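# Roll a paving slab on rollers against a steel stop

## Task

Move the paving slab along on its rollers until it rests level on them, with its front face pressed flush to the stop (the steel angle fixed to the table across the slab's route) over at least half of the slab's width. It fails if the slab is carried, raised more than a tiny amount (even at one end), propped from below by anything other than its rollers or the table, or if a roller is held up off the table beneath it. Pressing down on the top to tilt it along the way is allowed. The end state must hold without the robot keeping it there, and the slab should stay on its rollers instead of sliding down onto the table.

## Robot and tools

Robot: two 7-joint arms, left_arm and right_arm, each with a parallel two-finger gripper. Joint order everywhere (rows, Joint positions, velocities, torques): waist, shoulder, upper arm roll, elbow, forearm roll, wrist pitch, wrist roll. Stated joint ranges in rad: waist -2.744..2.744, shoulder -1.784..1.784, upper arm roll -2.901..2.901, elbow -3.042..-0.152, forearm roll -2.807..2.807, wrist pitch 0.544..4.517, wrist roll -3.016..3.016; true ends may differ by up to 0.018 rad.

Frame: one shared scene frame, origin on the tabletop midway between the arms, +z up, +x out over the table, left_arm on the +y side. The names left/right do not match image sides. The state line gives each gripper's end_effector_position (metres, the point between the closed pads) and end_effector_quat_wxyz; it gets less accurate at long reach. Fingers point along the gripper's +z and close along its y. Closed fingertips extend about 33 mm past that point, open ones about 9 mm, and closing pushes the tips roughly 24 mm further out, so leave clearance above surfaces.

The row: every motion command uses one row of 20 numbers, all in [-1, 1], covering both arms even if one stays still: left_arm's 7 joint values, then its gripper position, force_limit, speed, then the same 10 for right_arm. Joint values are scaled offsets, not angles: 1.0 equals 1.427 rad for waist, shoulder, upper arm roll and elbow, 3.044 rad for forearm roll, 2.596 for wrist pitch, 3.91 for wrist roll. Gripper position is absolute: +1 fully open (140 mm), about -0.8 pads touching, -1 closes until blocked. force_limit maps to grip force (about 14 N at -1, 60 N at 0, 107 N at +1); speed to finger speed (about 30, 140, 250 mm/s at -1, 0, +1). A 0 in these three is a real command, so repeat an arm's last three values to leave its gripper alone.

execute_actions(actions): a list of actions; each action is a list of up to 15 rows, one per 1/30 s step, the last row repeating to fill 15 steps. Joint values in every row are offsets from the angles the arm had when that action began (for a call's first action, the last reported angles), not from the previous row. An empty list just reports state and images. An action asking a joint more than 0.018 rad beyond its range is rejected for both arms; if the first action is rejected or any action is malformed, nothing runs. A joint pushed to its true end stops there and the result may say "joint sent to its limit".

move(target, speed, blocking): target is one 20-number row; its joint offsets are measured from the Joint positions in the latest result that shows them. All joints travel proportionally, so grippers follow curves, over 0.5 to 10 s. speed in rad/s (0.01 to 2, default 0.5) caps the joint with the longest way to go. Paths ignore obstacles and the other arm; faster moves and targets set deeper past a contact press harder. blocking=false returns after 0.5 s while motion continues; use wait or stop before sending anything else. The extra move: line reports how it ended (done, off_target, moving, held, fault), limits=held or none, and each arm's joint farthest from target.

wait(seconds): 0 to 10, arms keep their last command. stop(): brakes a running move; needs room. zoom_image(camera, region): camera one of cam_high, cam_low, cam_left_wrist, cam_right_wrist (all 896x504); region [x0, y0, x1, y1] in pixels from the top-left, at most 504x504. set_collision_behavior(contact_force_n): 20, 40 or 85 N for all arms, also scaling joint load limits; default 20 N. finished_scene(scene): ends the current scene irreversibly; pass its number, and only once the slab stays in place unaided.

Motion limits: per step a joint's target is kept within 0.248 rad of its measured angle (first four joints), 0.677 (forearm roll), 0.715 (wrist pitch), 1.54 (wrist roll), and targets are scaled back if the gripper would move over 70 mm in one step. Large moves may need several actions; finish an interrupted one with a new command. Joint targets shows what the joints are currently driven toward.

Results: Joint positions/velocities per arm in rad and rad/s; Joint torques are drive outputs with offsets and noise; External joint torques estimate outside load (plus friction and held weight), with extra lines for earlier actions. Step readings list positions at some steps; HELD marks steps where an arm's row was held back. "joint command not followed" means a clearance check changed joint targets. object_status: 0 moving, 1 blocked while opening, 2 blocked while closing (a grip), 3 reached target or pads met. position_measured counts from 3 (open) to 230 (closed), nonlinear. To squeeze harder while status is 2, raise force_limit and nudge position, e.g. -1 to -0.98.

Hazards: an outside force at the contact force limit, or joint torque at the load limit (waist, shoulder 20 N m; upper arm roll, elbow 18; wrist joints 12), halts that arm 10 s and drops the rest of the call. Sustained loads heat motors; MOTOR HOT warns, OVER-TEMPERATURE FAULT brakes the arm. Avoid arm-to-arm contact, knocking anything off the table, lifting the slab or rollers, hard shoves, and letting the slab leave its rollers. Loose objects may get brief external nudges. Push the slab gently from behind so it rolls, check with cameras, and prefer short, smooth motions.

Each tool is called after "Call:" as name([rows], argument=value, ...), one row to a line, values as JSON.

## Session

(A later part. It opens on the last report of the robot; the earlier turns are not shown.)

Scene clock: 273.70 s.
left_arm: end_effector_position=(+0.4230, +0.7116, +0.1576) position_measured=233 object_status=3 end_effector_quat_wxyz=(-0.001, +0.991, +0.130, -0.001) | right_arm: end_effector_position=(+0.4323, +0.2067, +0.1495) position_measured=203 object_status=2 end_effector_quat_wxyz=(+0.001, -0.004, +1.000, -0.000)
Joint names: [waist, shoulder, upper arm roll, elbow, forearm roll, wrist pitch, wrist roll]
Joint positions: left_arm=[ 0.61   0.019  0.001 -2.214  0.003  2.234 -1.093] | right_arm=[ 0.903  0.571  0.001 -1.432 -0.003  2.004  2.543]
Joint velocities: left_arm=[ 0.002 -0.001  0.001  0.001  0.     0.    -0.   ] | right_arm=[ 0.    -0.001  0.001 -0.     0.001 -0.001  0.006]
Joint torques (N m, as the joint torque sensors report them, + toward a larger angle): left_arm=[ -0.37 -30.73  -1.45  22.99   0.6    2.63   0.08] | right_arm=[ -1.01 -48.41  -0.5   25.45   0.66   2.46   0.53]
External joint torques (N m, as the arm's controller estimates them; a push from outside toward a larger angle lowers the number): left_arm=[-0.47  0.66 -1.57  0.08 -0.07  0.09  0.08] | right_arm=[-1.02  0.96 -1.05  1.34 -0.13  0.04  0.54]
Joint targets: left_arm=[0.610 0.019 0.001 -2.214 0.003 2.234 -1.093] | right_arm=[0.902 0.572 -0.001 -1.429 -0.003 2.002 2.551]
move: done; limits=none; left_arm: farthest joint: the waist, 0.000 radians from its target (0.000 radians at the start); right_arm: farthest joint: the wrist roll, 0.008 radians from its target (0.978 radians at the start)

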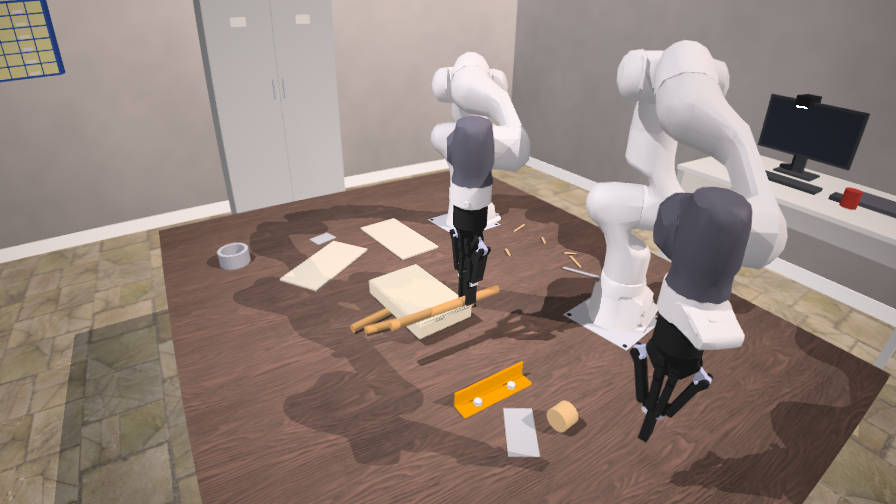

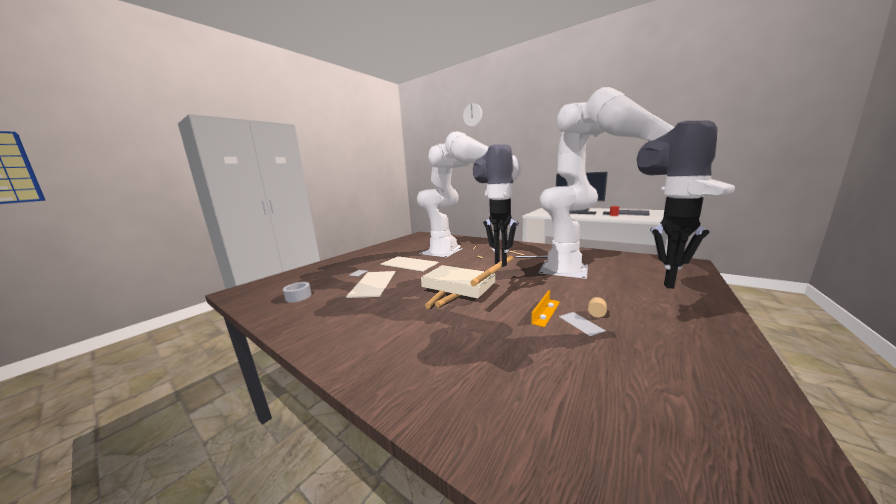

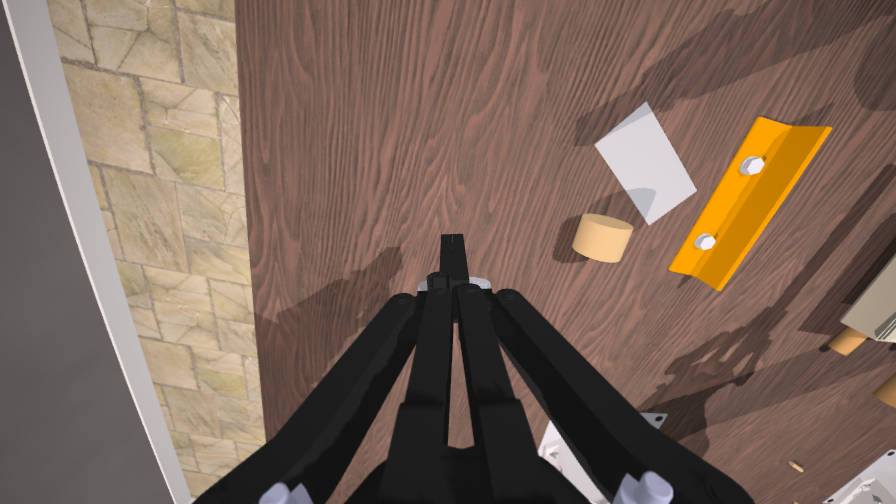

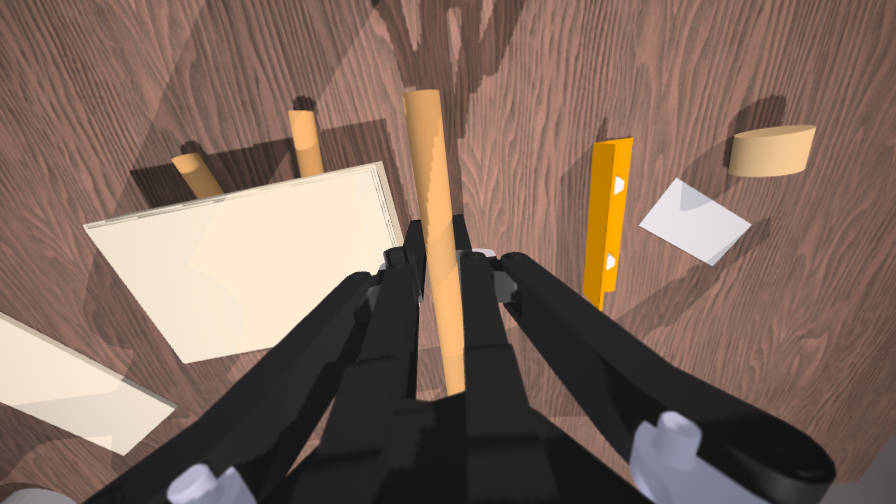

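Call:
move(target=[0,0,0,0,0,0,0,-1,0,0,0,0.091,0,-0.054,0,0.080,0,-1,0,-0.5], speed=0.12)

Call:
move(target=[0,0,0,0,0,0,0,-1,0,0,0,0,0,0,0,0,0,-0.45,0,-1])

Call:
move(target=[0,0,0,0,0,0,0,-1,0,0,0,-0.091,0,0.054,0,-0.080,0,-0.45,0,-1], speed=0.25)

Scene clock: 284.07 s.
left_arm: end_effector_position=(+0.4230, +0.7116, +0.1576) position_measured=233 object_status=3 end_effector_quat_wxyz=(-0.001, +0.991, +0.130, -0.001) | right_arm: end_effector_position=(+0.4325, +0.2071, +0.0397) position_measured=203 object_status=2 end_effector_quat_wxyz=(+0.000, -0.004, +1.000, -0.001)
Joint names: [waist, shoulder, upper arm roll, elbow, forearm roll, wrist pitch, wrist roll]
Joint positions: left_arm=[ 0.61   0.019  0.001 -2.214  0.003  2.234 -1.093] | right_arm=[ 0.903  0.702  0.    -1.508 -0.003  2.208  2.545]
Joint velocities: left_arm=[-0.     0.002 -0.    -0.     0.    -0.001  0.001] | right_arm=[ 0.001  0.     0.001  0.002 -0.001  0.006 -0.   ]
Joint torques (N m, as the joint torque sensors report them, + toward a larger angle): left_arm=[ -0.26 -30.31  -1.75  22.54   0.59   2.64   0.09] | right_arm=[  0.35 -51.08   0.59  21.84   0.56   3.02   0.02]
External joint torques (N m, as the arm's controller estimates them; a push from outside toward a larger angle lowers the number): left_arm=[-0.23  0.86 -1.74 -0.24 -0.07  0.11  0.09] | right_arm=[ 0.12  0.13 -0.23 -1.15 -0.15  0.58  0.02]
Joint targets: left_arm=[0.610 0.019 0.001 -2.214 0.003 2.234 -1.093] | right_arm=[0.903 0.701 0.001 -1.509 -0.003 2.212 2.543]
move: done; limits=none; left_arm: farthest joint: the waist, 0.000 radians from its target (0.000 radians at the start); right_arm: farthest joint: the wrist pitch, 0.003 radians from its target (0.208 radians at the start)

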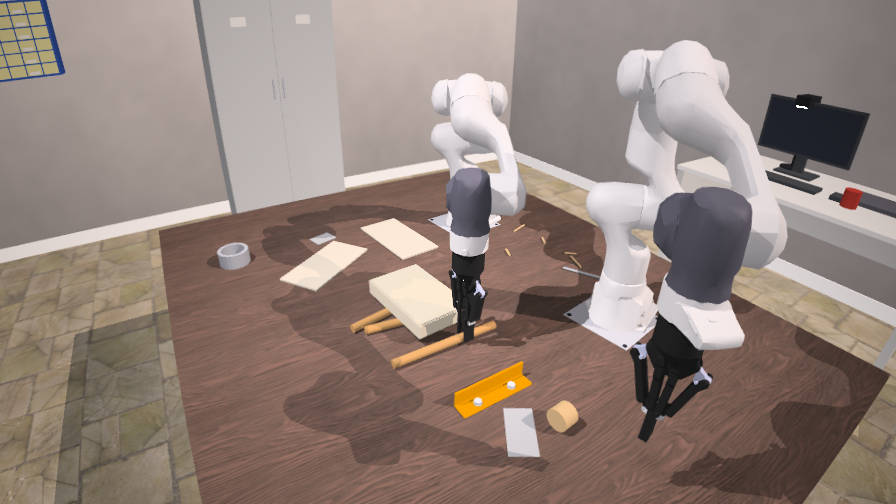

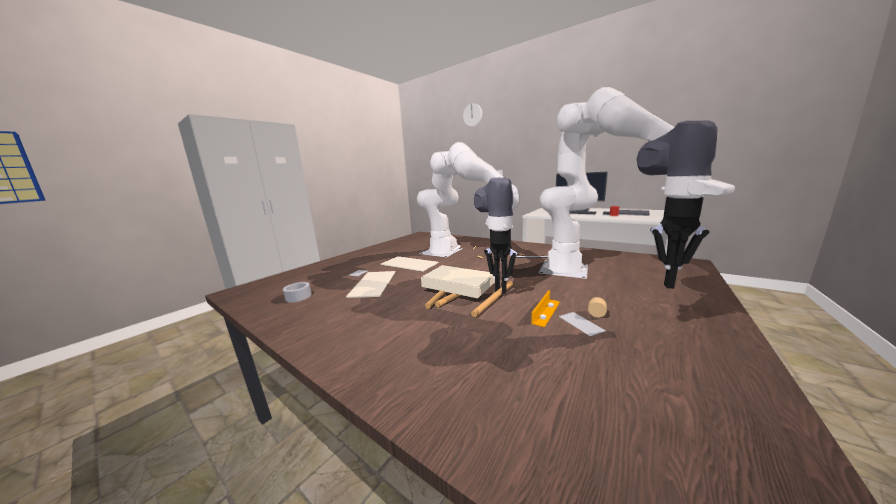

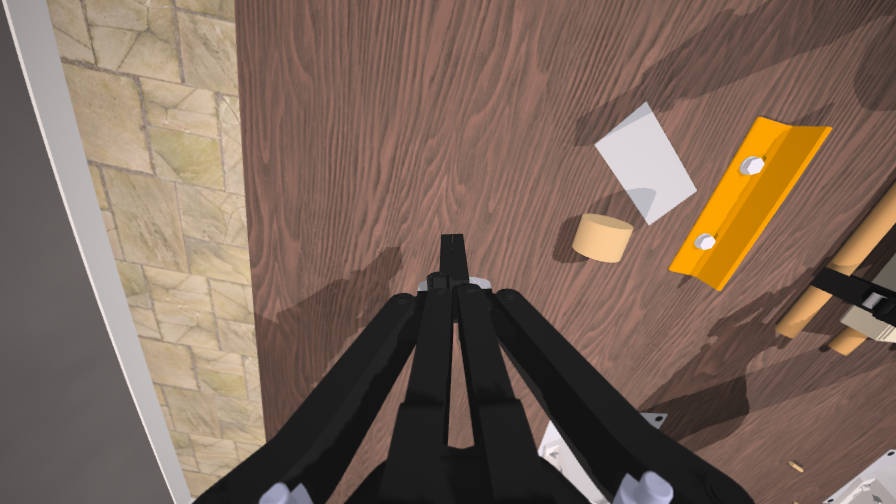

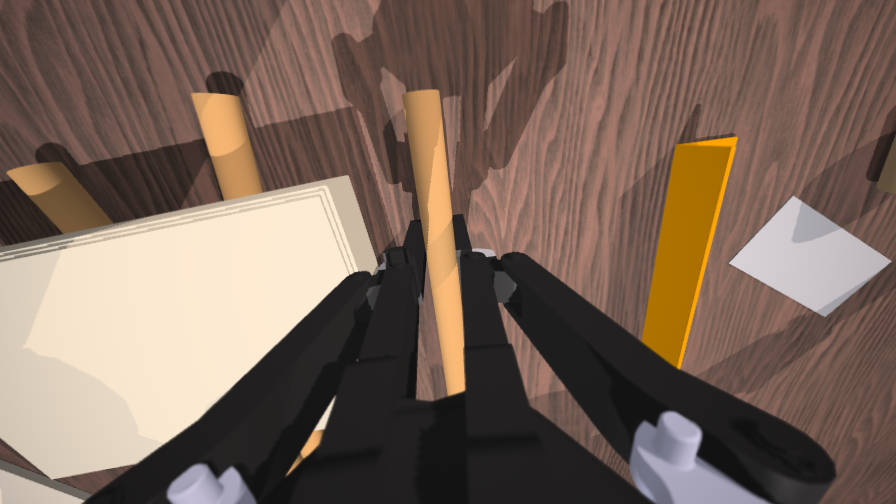

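Scene clock: 284.63 s.
left_arm: end_effector_position=(+0.4230, +0.7116, +0.1576) position_measured=233 object_status=3 end_effector_quat_wxyz=(-0.001, +0.991, +0.130, -0.001) | right_arm: end_effector_position=(+0.4325, +0.2071, +0.0397) position_measured=186 object_status=0 end_effector_quat_wxyz=(+0.000, -0.004, +1.000, -0.001)
Joint names: [waist, shoulder, upper arm roll, elbow, forearm roll, wrist pitch, wrist roll]
Joint positions: left_arm=[ 0.61   0.019  0.001 -2.214  0.003  2.234 -1.093] | right_arm=[ 0.903  0.702  0.    -1.508 -0.003  2.208  2.545]
Joint velocities: left_arm=[ 0.001  0.001 -0.001 -0.001 -0.     0.001  0.001] | right_arm=[-0.001 -0.    -0.     0.    -0.001 -0.001  0.001]
Joint torques (N m, as the joint torque sensors report them, + toward a larger angle): left_arm=[ -0.62 -30.32  -1.28  22.34   0.6    2.62   0.03] | right_arm=[ -0.11 -51.18   0.33  21.95   0.49   2.64   0.07]
External joint torques (N m, as the arm's controller estimates them; a push from outside toward a larger angle lowers the number): left_arm=[-0.68  0.84 -1.36 -0.42 -0.07  0.09  0.03] | right_arm=[-0.04  0.   -0.26 -1.   -0.21  0.22  0.07]
Joint targets: left_arm=[0.610 0.019 0.001 -2.214 0.003 2.234 -1.093] | right_arm=[0.903 0.702 0.000 -1.508 -0.003 2.208 2.545]
move: done; limits=none; left_arm: farthest joint: the waist, 0.000 radians from its target (0.000 radians at the start); right_arm: farthest joint: the waist, 0.000 radians from its target (0.000 radians at the start)

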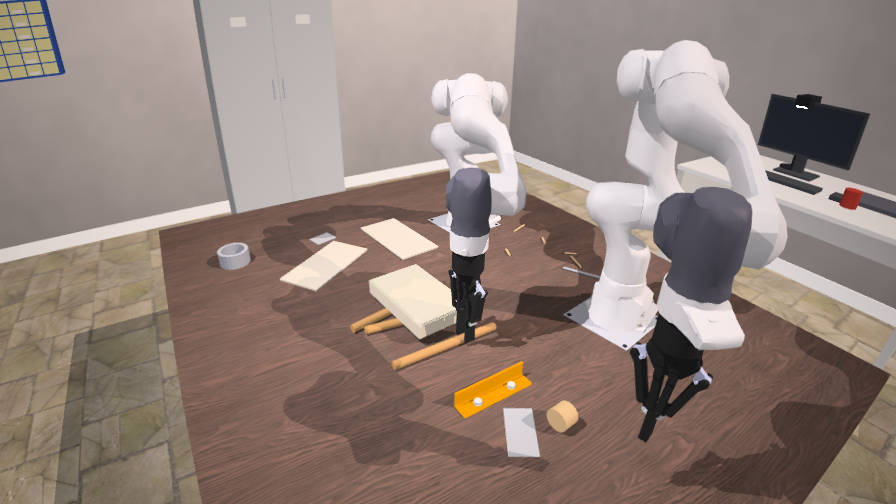

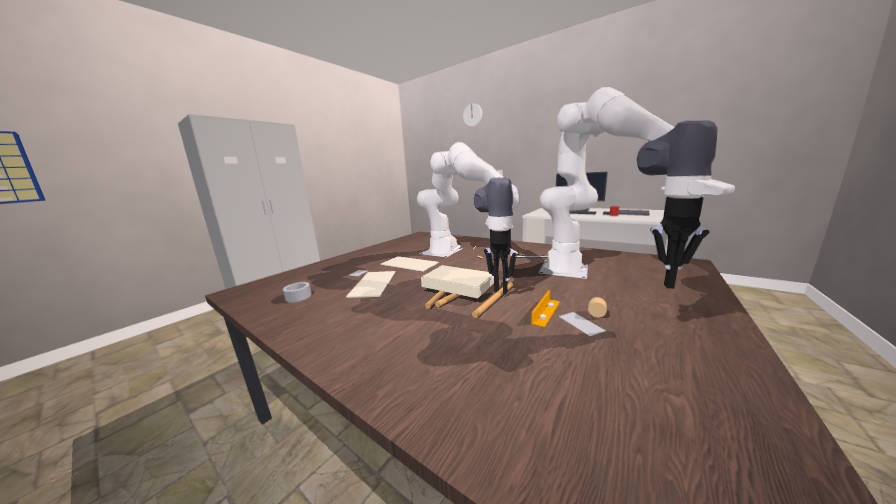

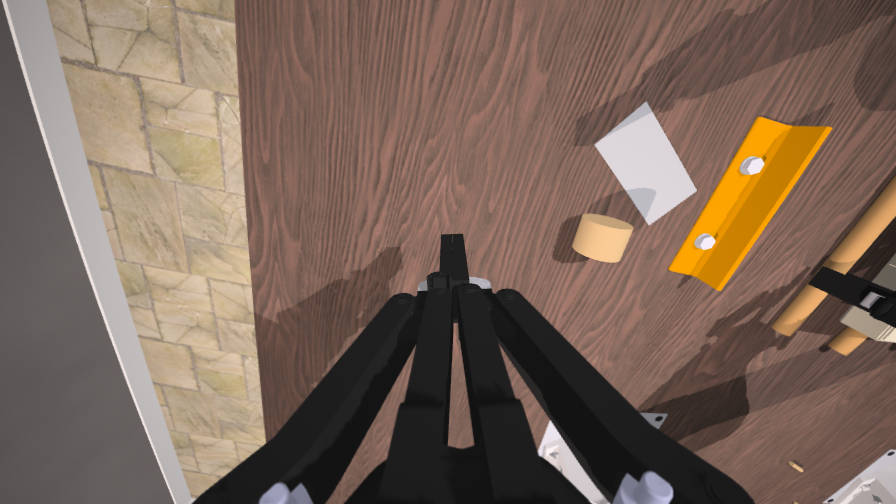

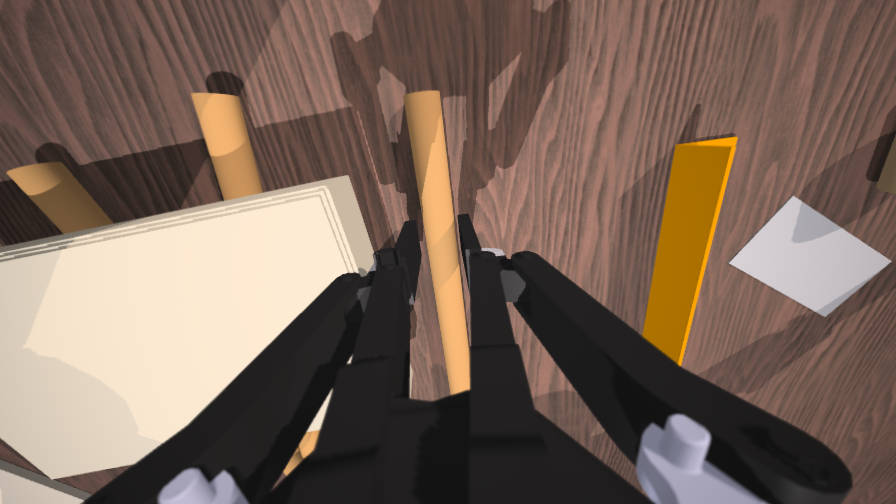

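Scene clock: 286.20 s.
left_arm: end_effector_position=(+0.4230, +0.7116, +0.1576) position_measured=233 object_status=3 end_effector_quat_wxyz=(-0.001, +0.991, +0.130, -0.001) | right_arm: end_effector_position=(+0.4324, +0.2068, +0.1502) position_measured=186 object_status=3 end_effector_quat_wxyz=(+0.001, -0.003, +1.000, -0.000)
Joint names: [waist, shoulder, upper arm roll, elbow, forearm roll, wrist pitch, wrist roll]
Joint positions: left_arm=[ 0.61   0.019  0.001 -2.214  0.003  2.234 -1.093] | right_arm=[ 0.903  0.571  0.    -1.432 -0.003  2.003  2.545]
Joint velocities: left_arm=[-0.     0.001 -0.001  0.    -0.001  0.     0.   ] | right_arm=[-0.     0.001  0.    -0.002 -0.001 -0.004 -0.   ]
Joint torques (N m, as the joint torque sensors report them, + toward a larger angle): left_arm=[ -0.11 -30.33  -1.66  22.54   0.57   2.65   0.05] | right_arm=[ -0.01 -48.28   0.52  24.13   0.71   2.18   0.1 ]
External joint torques (N m, as the arm's controller estimates them; a push from outside toward a larger angle lowers the number): left_arm=[-0.01  0.83 -1.57 -0.2  -0.09  0.13  0.05] | right_arm=[ 0.02  0.89  0.    0.1  -0.09 -0.24  0.1 ]
Joint targets: left_arm=[0.610 0.019 0.001 -2.214 0.003 2.234 -1.093] | right_arm=[0.903 0.572 0.000 -1.431 -0.003 2.001 2.545]
move: done; limits=none; left_arm: farthest joint: the waist, 0.000 radians from its target (0.000 radians at the start); right_arm: farthest joint: the wrist pitch, 0.003 radians from its target (0.208 radians at the start)

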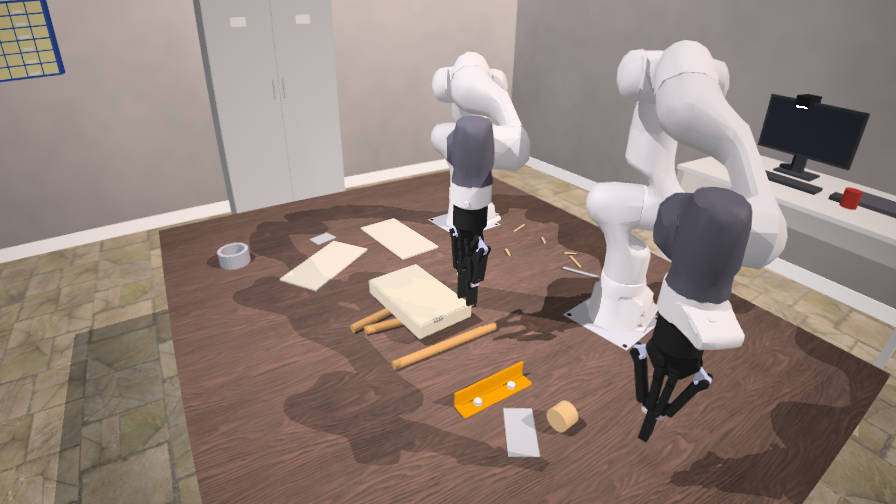

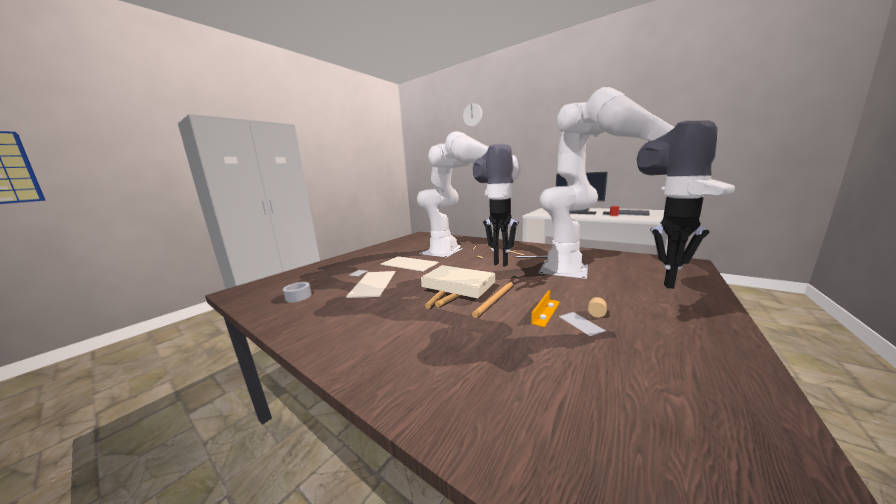

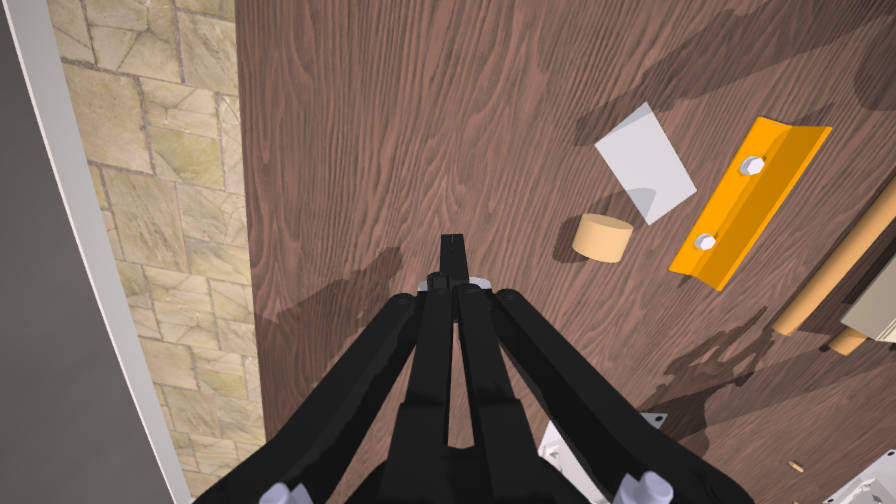

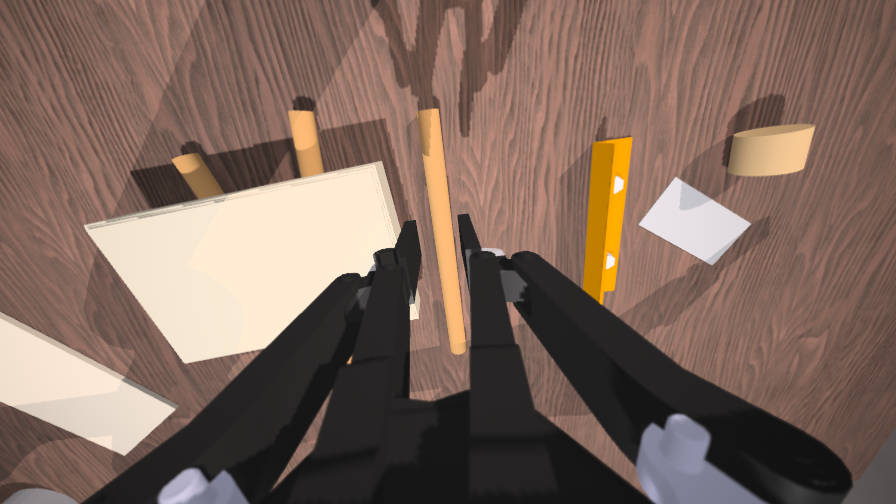

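Call:
move(target=[0,0,0,0,0,0,0,-1,0,0,-0.326,-0.414,0,-0.6485,0,0.13,-0.522,0.3,0,0], speed=1.1)

Call:
move(target=[-0.3,0,0,0,0,0,-0.04,-1,0,0,0,0.107,0,0,0,0.058,0,0.3,0,0], speed=0.4)

Scene clock: 302.27 s.
left_arm: end_effector_position=(+0.4230, +0.7116, +0.1576) position_measured=233 object_status=3 end_effector_quat_wxyz=(-0.001, +0.991, +0.130, -0.001) | right_arm: end_effector_position=(+0.4698, -0.1373, +0.1255) position_measured=91 object_status=3 end_effector_quat_wxyz=(-0.001, +0.710, -0.705, +0.001)
Joint names: [waist, shoulder, upper arm roll, elbow, forearm roll, wrist pitch, wrist roll]
Joint positions: left_arm=[ 0.61   0.019  0.001 -2.214  0.003  2.234 -1.093] | right_arm=[ 0.441 -0.018  0.    -2.355 -0.003  2.339  0.512]
Joint velocities: left_arm=[-0.001 -0.     0.001  0.001  0.     0.001  0.001] | right_arm=[-0.    -0.    -0.    -0.     0.001  0.001 -0.005]
Joint torques (N m, as the joint torque sensors report them, + toward a larger angle): left_arm=[ -0.09 -30.21  -1.67  22.33   0.59   2.6    0.03] | right_arm=[ -1.78 -29.88   0.35  19.86   0.45   3.05  -0.24]
External joint torques (N m, as the arm's controller estimates them; a push from outside toward a larger angle lowers the number): left_arm=[-0.17  1.12 -1.77 -0.5  -0.08  0.07  0.03] | right_arm=[-1.74 -0.93  0.4  -1.93 -0.12  0.58 -0.24]
Joint targets: left_arm=[0.610 0.019 0.001 -2.214 0.003 2.234 -1.093] | right_arm=[0.438 -0.020 0.000 -2.357 -0.003 2.341 0.504]
move: done; limits=none; left_arm: farthest joint: the waist, 0.000 radians from its target (0.000 radians at the start); right_arm: farthest joint: the wrist roll, 0.008 radians from its target (2.041 radians at the start)

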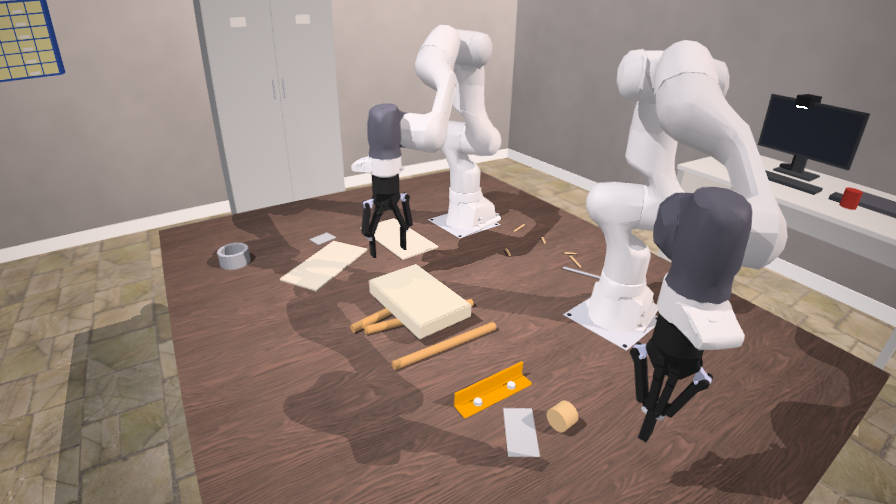

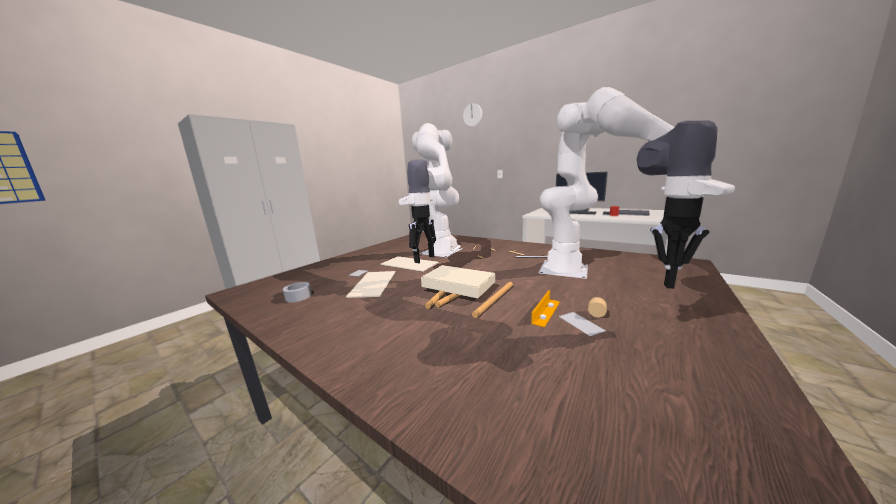

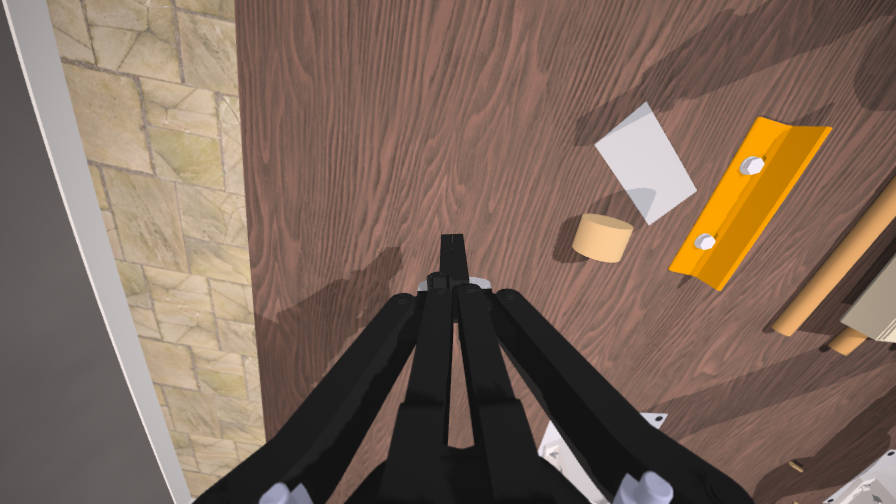

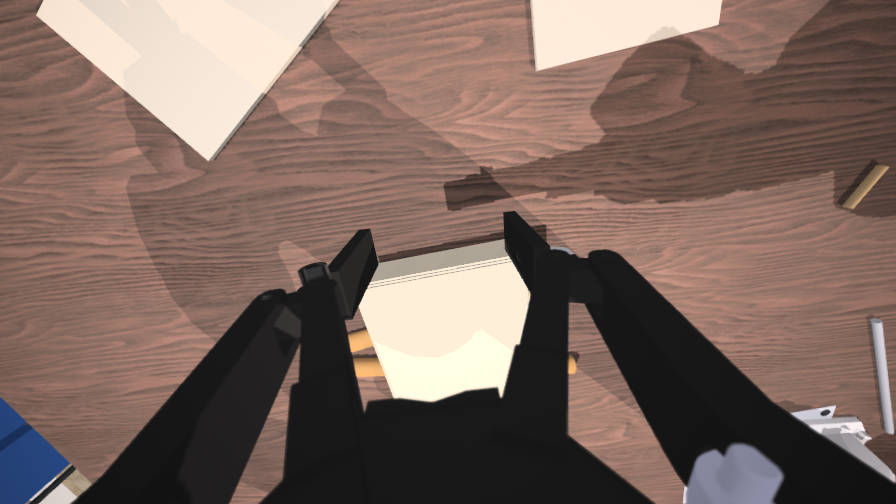

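Scene clock: 304.33 s.
left_arm: end_effector_position=(+0.5366, +0.5168, +0.1576) position_measured=233 object_status=3 end_effector_quat_wxyz=(-0.001, +1.000, -0.008, -0.000) | right_arm: end_effector_position=(+0.4794, -0.1316, +0.0622) position_measured=91 object_status=3 end_effector_quat_wxyz=(+0.000, +0.710, -0.704, +0.001)
Joint names: [waist, shoulder, upper arm roll, elbow, forearm roll, wrist pitch, wrist roll]
Joint positions: left_arm=[ 0.183  0.019 -0.001 -2.214  0.003  2.234 -1.244] | right_arm=[ 0.441  0.133  0.    -2.355 -0.003  2.487  0.512]
Joint velocities: left_arm=[-0.    -0.001 -0.    -0.001  0.001 -0.    -0.005] | right_arm=[ 0.     0.001 -0.001 -0.001  0.     0.     0.   ]
Joint torques (N m, as the joint torque sensors report them, + toward a larger angle): left_arm=[ -0.99 -30.51  -0.58  22.96   0.56   2.63  -0.08] | right_arm=[ -0.32 -30.57   0.08  19.73   0.29   2.98   0.06]
External joint torques (N m, as the arm's controller estimates them; a push from outside toward a larger angle lowers the number): left_arm=[-0.89  0.88 -0.49  0.1  -0.12  0.09 -0.08] | right_arm=[-0.3   1.62 -0.01 -0.2  -0.19  0.53  0.06]
Joint targets: left_arm=[0.182 0.019 0.001 -2.214 0.003 2.234 -1.250] | right_arm=[0.441 0.134 0.000 -2.355 -0.003 2.489 0.512]
move: done; limits=none; left_arm: farthest joint: the wrist roll, 0.006 radians from its target (0.156 radians at the start); right_arm: farthest joint: the shoulder, 0.002 radians from its target (0.153 radians at the start)

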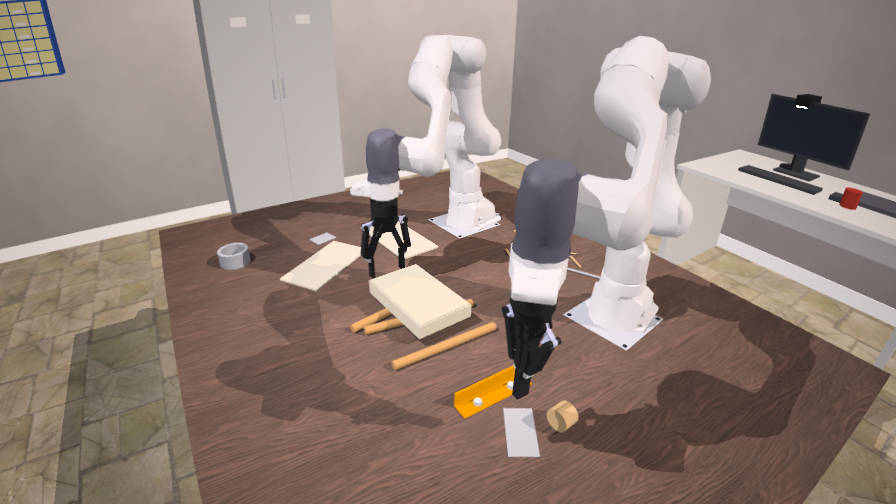

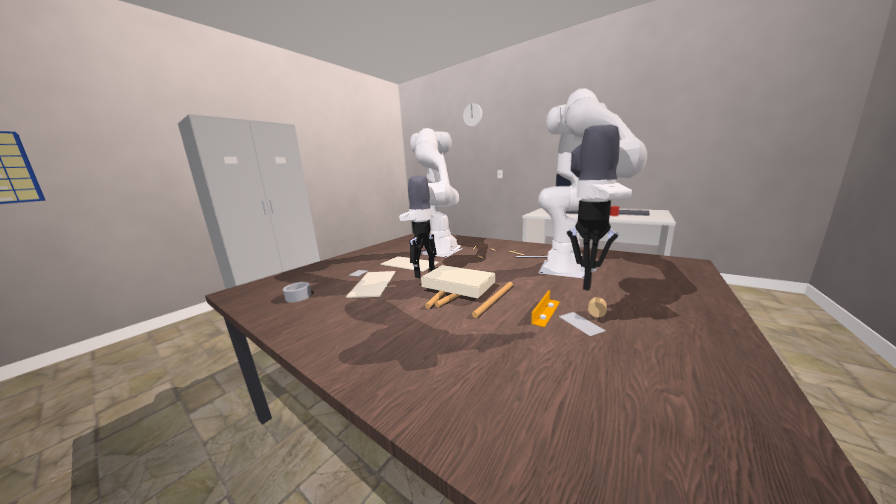

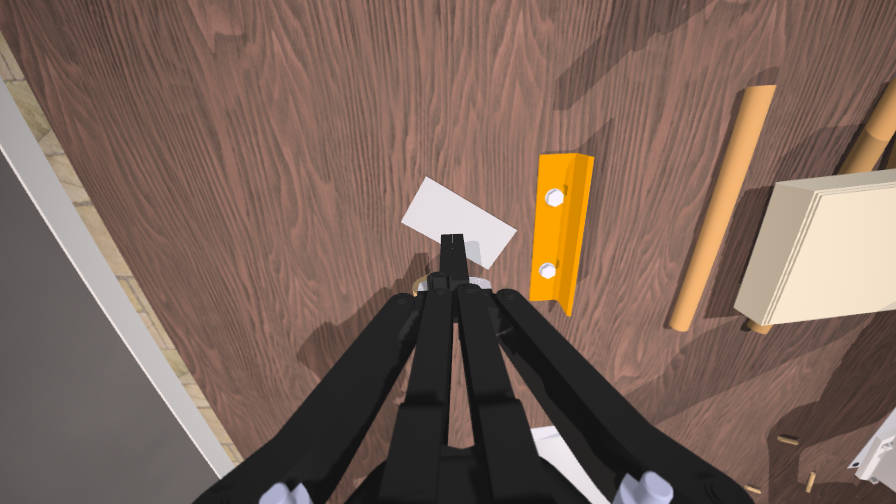

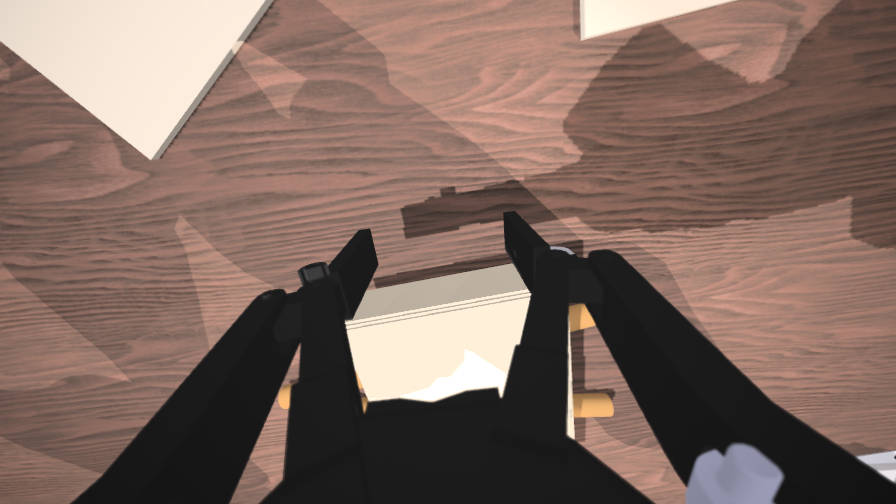

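Call:
move(target=[0,0,0,0,0,0,0,-1,0,0,0.085,0.071,0,0.097,0,-0.014,0.034,0.3,0,0], speed=0.05)

Call:
zoom_image(camera="cam_low", region=[390,240,590,350])

Scene clock: 324.73 s.
left_arm: end_effector_position=(+0.5366, +0.5168, +0.1576) position_measured=233 object_status=3 end_effector_quat_wxyz=(-0.001, +1.000, -0.007, -0.000) | right_arm: end_effector_position=(+0.4784, -0.0581, +0.0599) position_measured=91 object_status=3 end_effector_quat_wxyz=(-0.001, +0.708, -0.707, +0.001)
Joint names: [waist, shoulder, upper arm roll, elbow, forearm roll, wrist pitch, wrist roll]
Joint positions: left_arm=[ 0.183  0.019 -0.001 -2.214  0.003  2.234 -1.246] | right_arm=[ 0.559  0.232  0.    -2.219 -0.003  2.453  0.636]
Joint velocities: left_arm=[-0.001  0.001  0.002 -0.001  0.     0.001  0.001] | right_arm=[ 0.001 -0.001 -0.     0.002 -0.001 -0.001  0.005]
Joint torques (N m, as the joint torque sensors report them, + toward a larger angle): left_arm=[  0.03 -30.61  -1.65  22.52   0.65   2.63   0.08] | right_arm=[  2.07 -34.33   0.35  21.61   0.39   2.44   0.5 ]
External joint torques (N m, as the arm's controller estimates them; a push from outside toward a larger angle lowers the number): left_arm=[ 0.05  0.55 -1.65 -0.25 -0.02  0.11  0.08] | right_arm=[ 2.09  1.8   0.16  1.04 -0.12 -0.04  0.5 ]
Joint targets: left_arm=[0.183 0.019 -0.001 -2.214 0.003 2.234 -1.244] | right_arm=[0.562 0.234 0.000 -2.216 -0.003 2.451 0.645]
move: done; limits=none; left_arm: farthest joint: the wrist roll, 0.002 radians from its target (0.002 radians at the start); right_arm: farthest joint: the wrist roll, 0.009 radians from its target (0.133 radians at the start)

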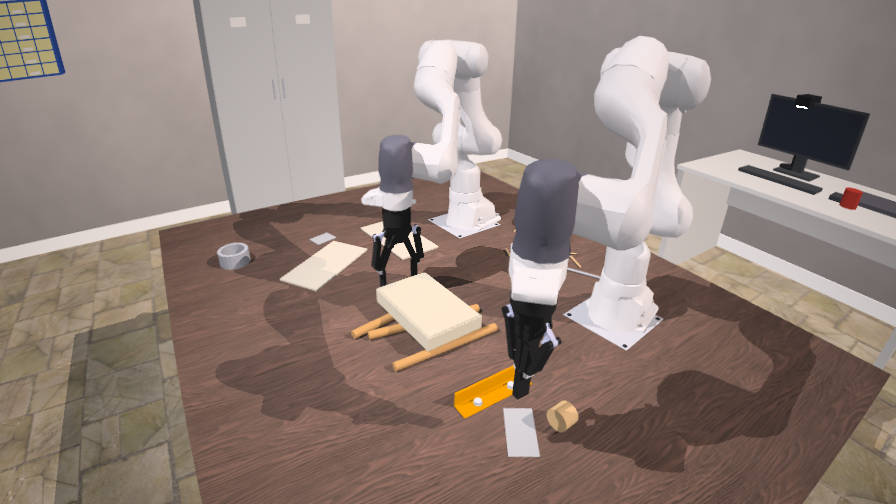

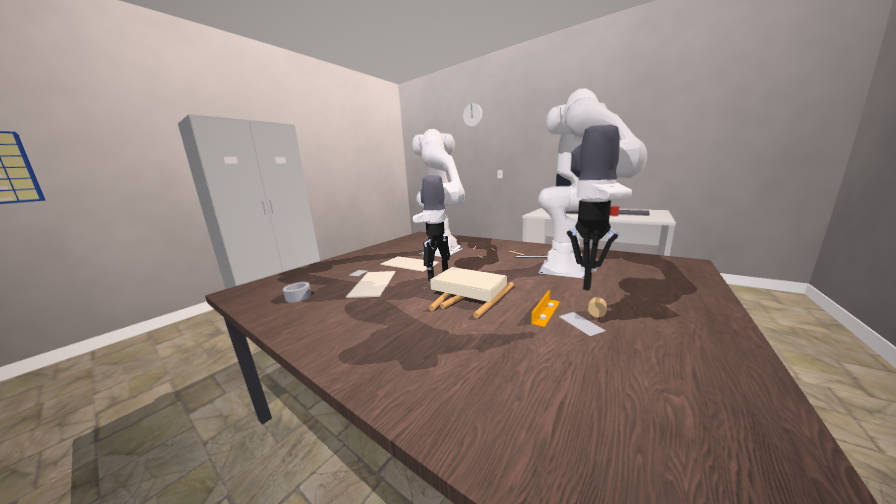

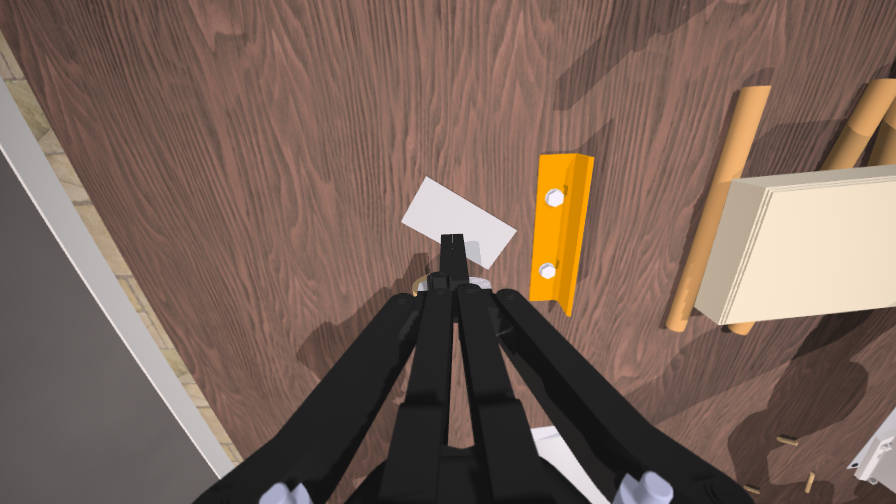

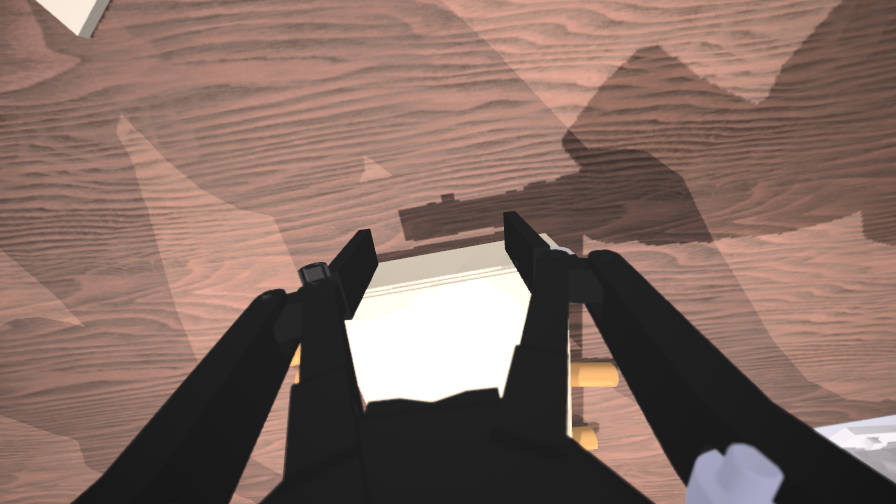

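Region (390, 240, 590, 350) of cam_low's 896x504 image, scaled by 2.520, with more detail than that image has; it fills the top 277 rows of this view, and the rest is white.

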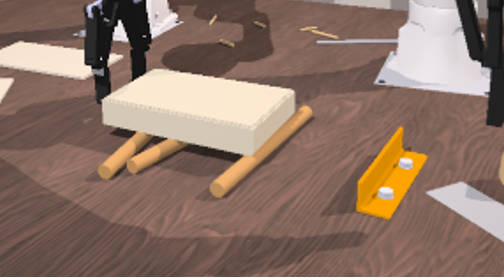

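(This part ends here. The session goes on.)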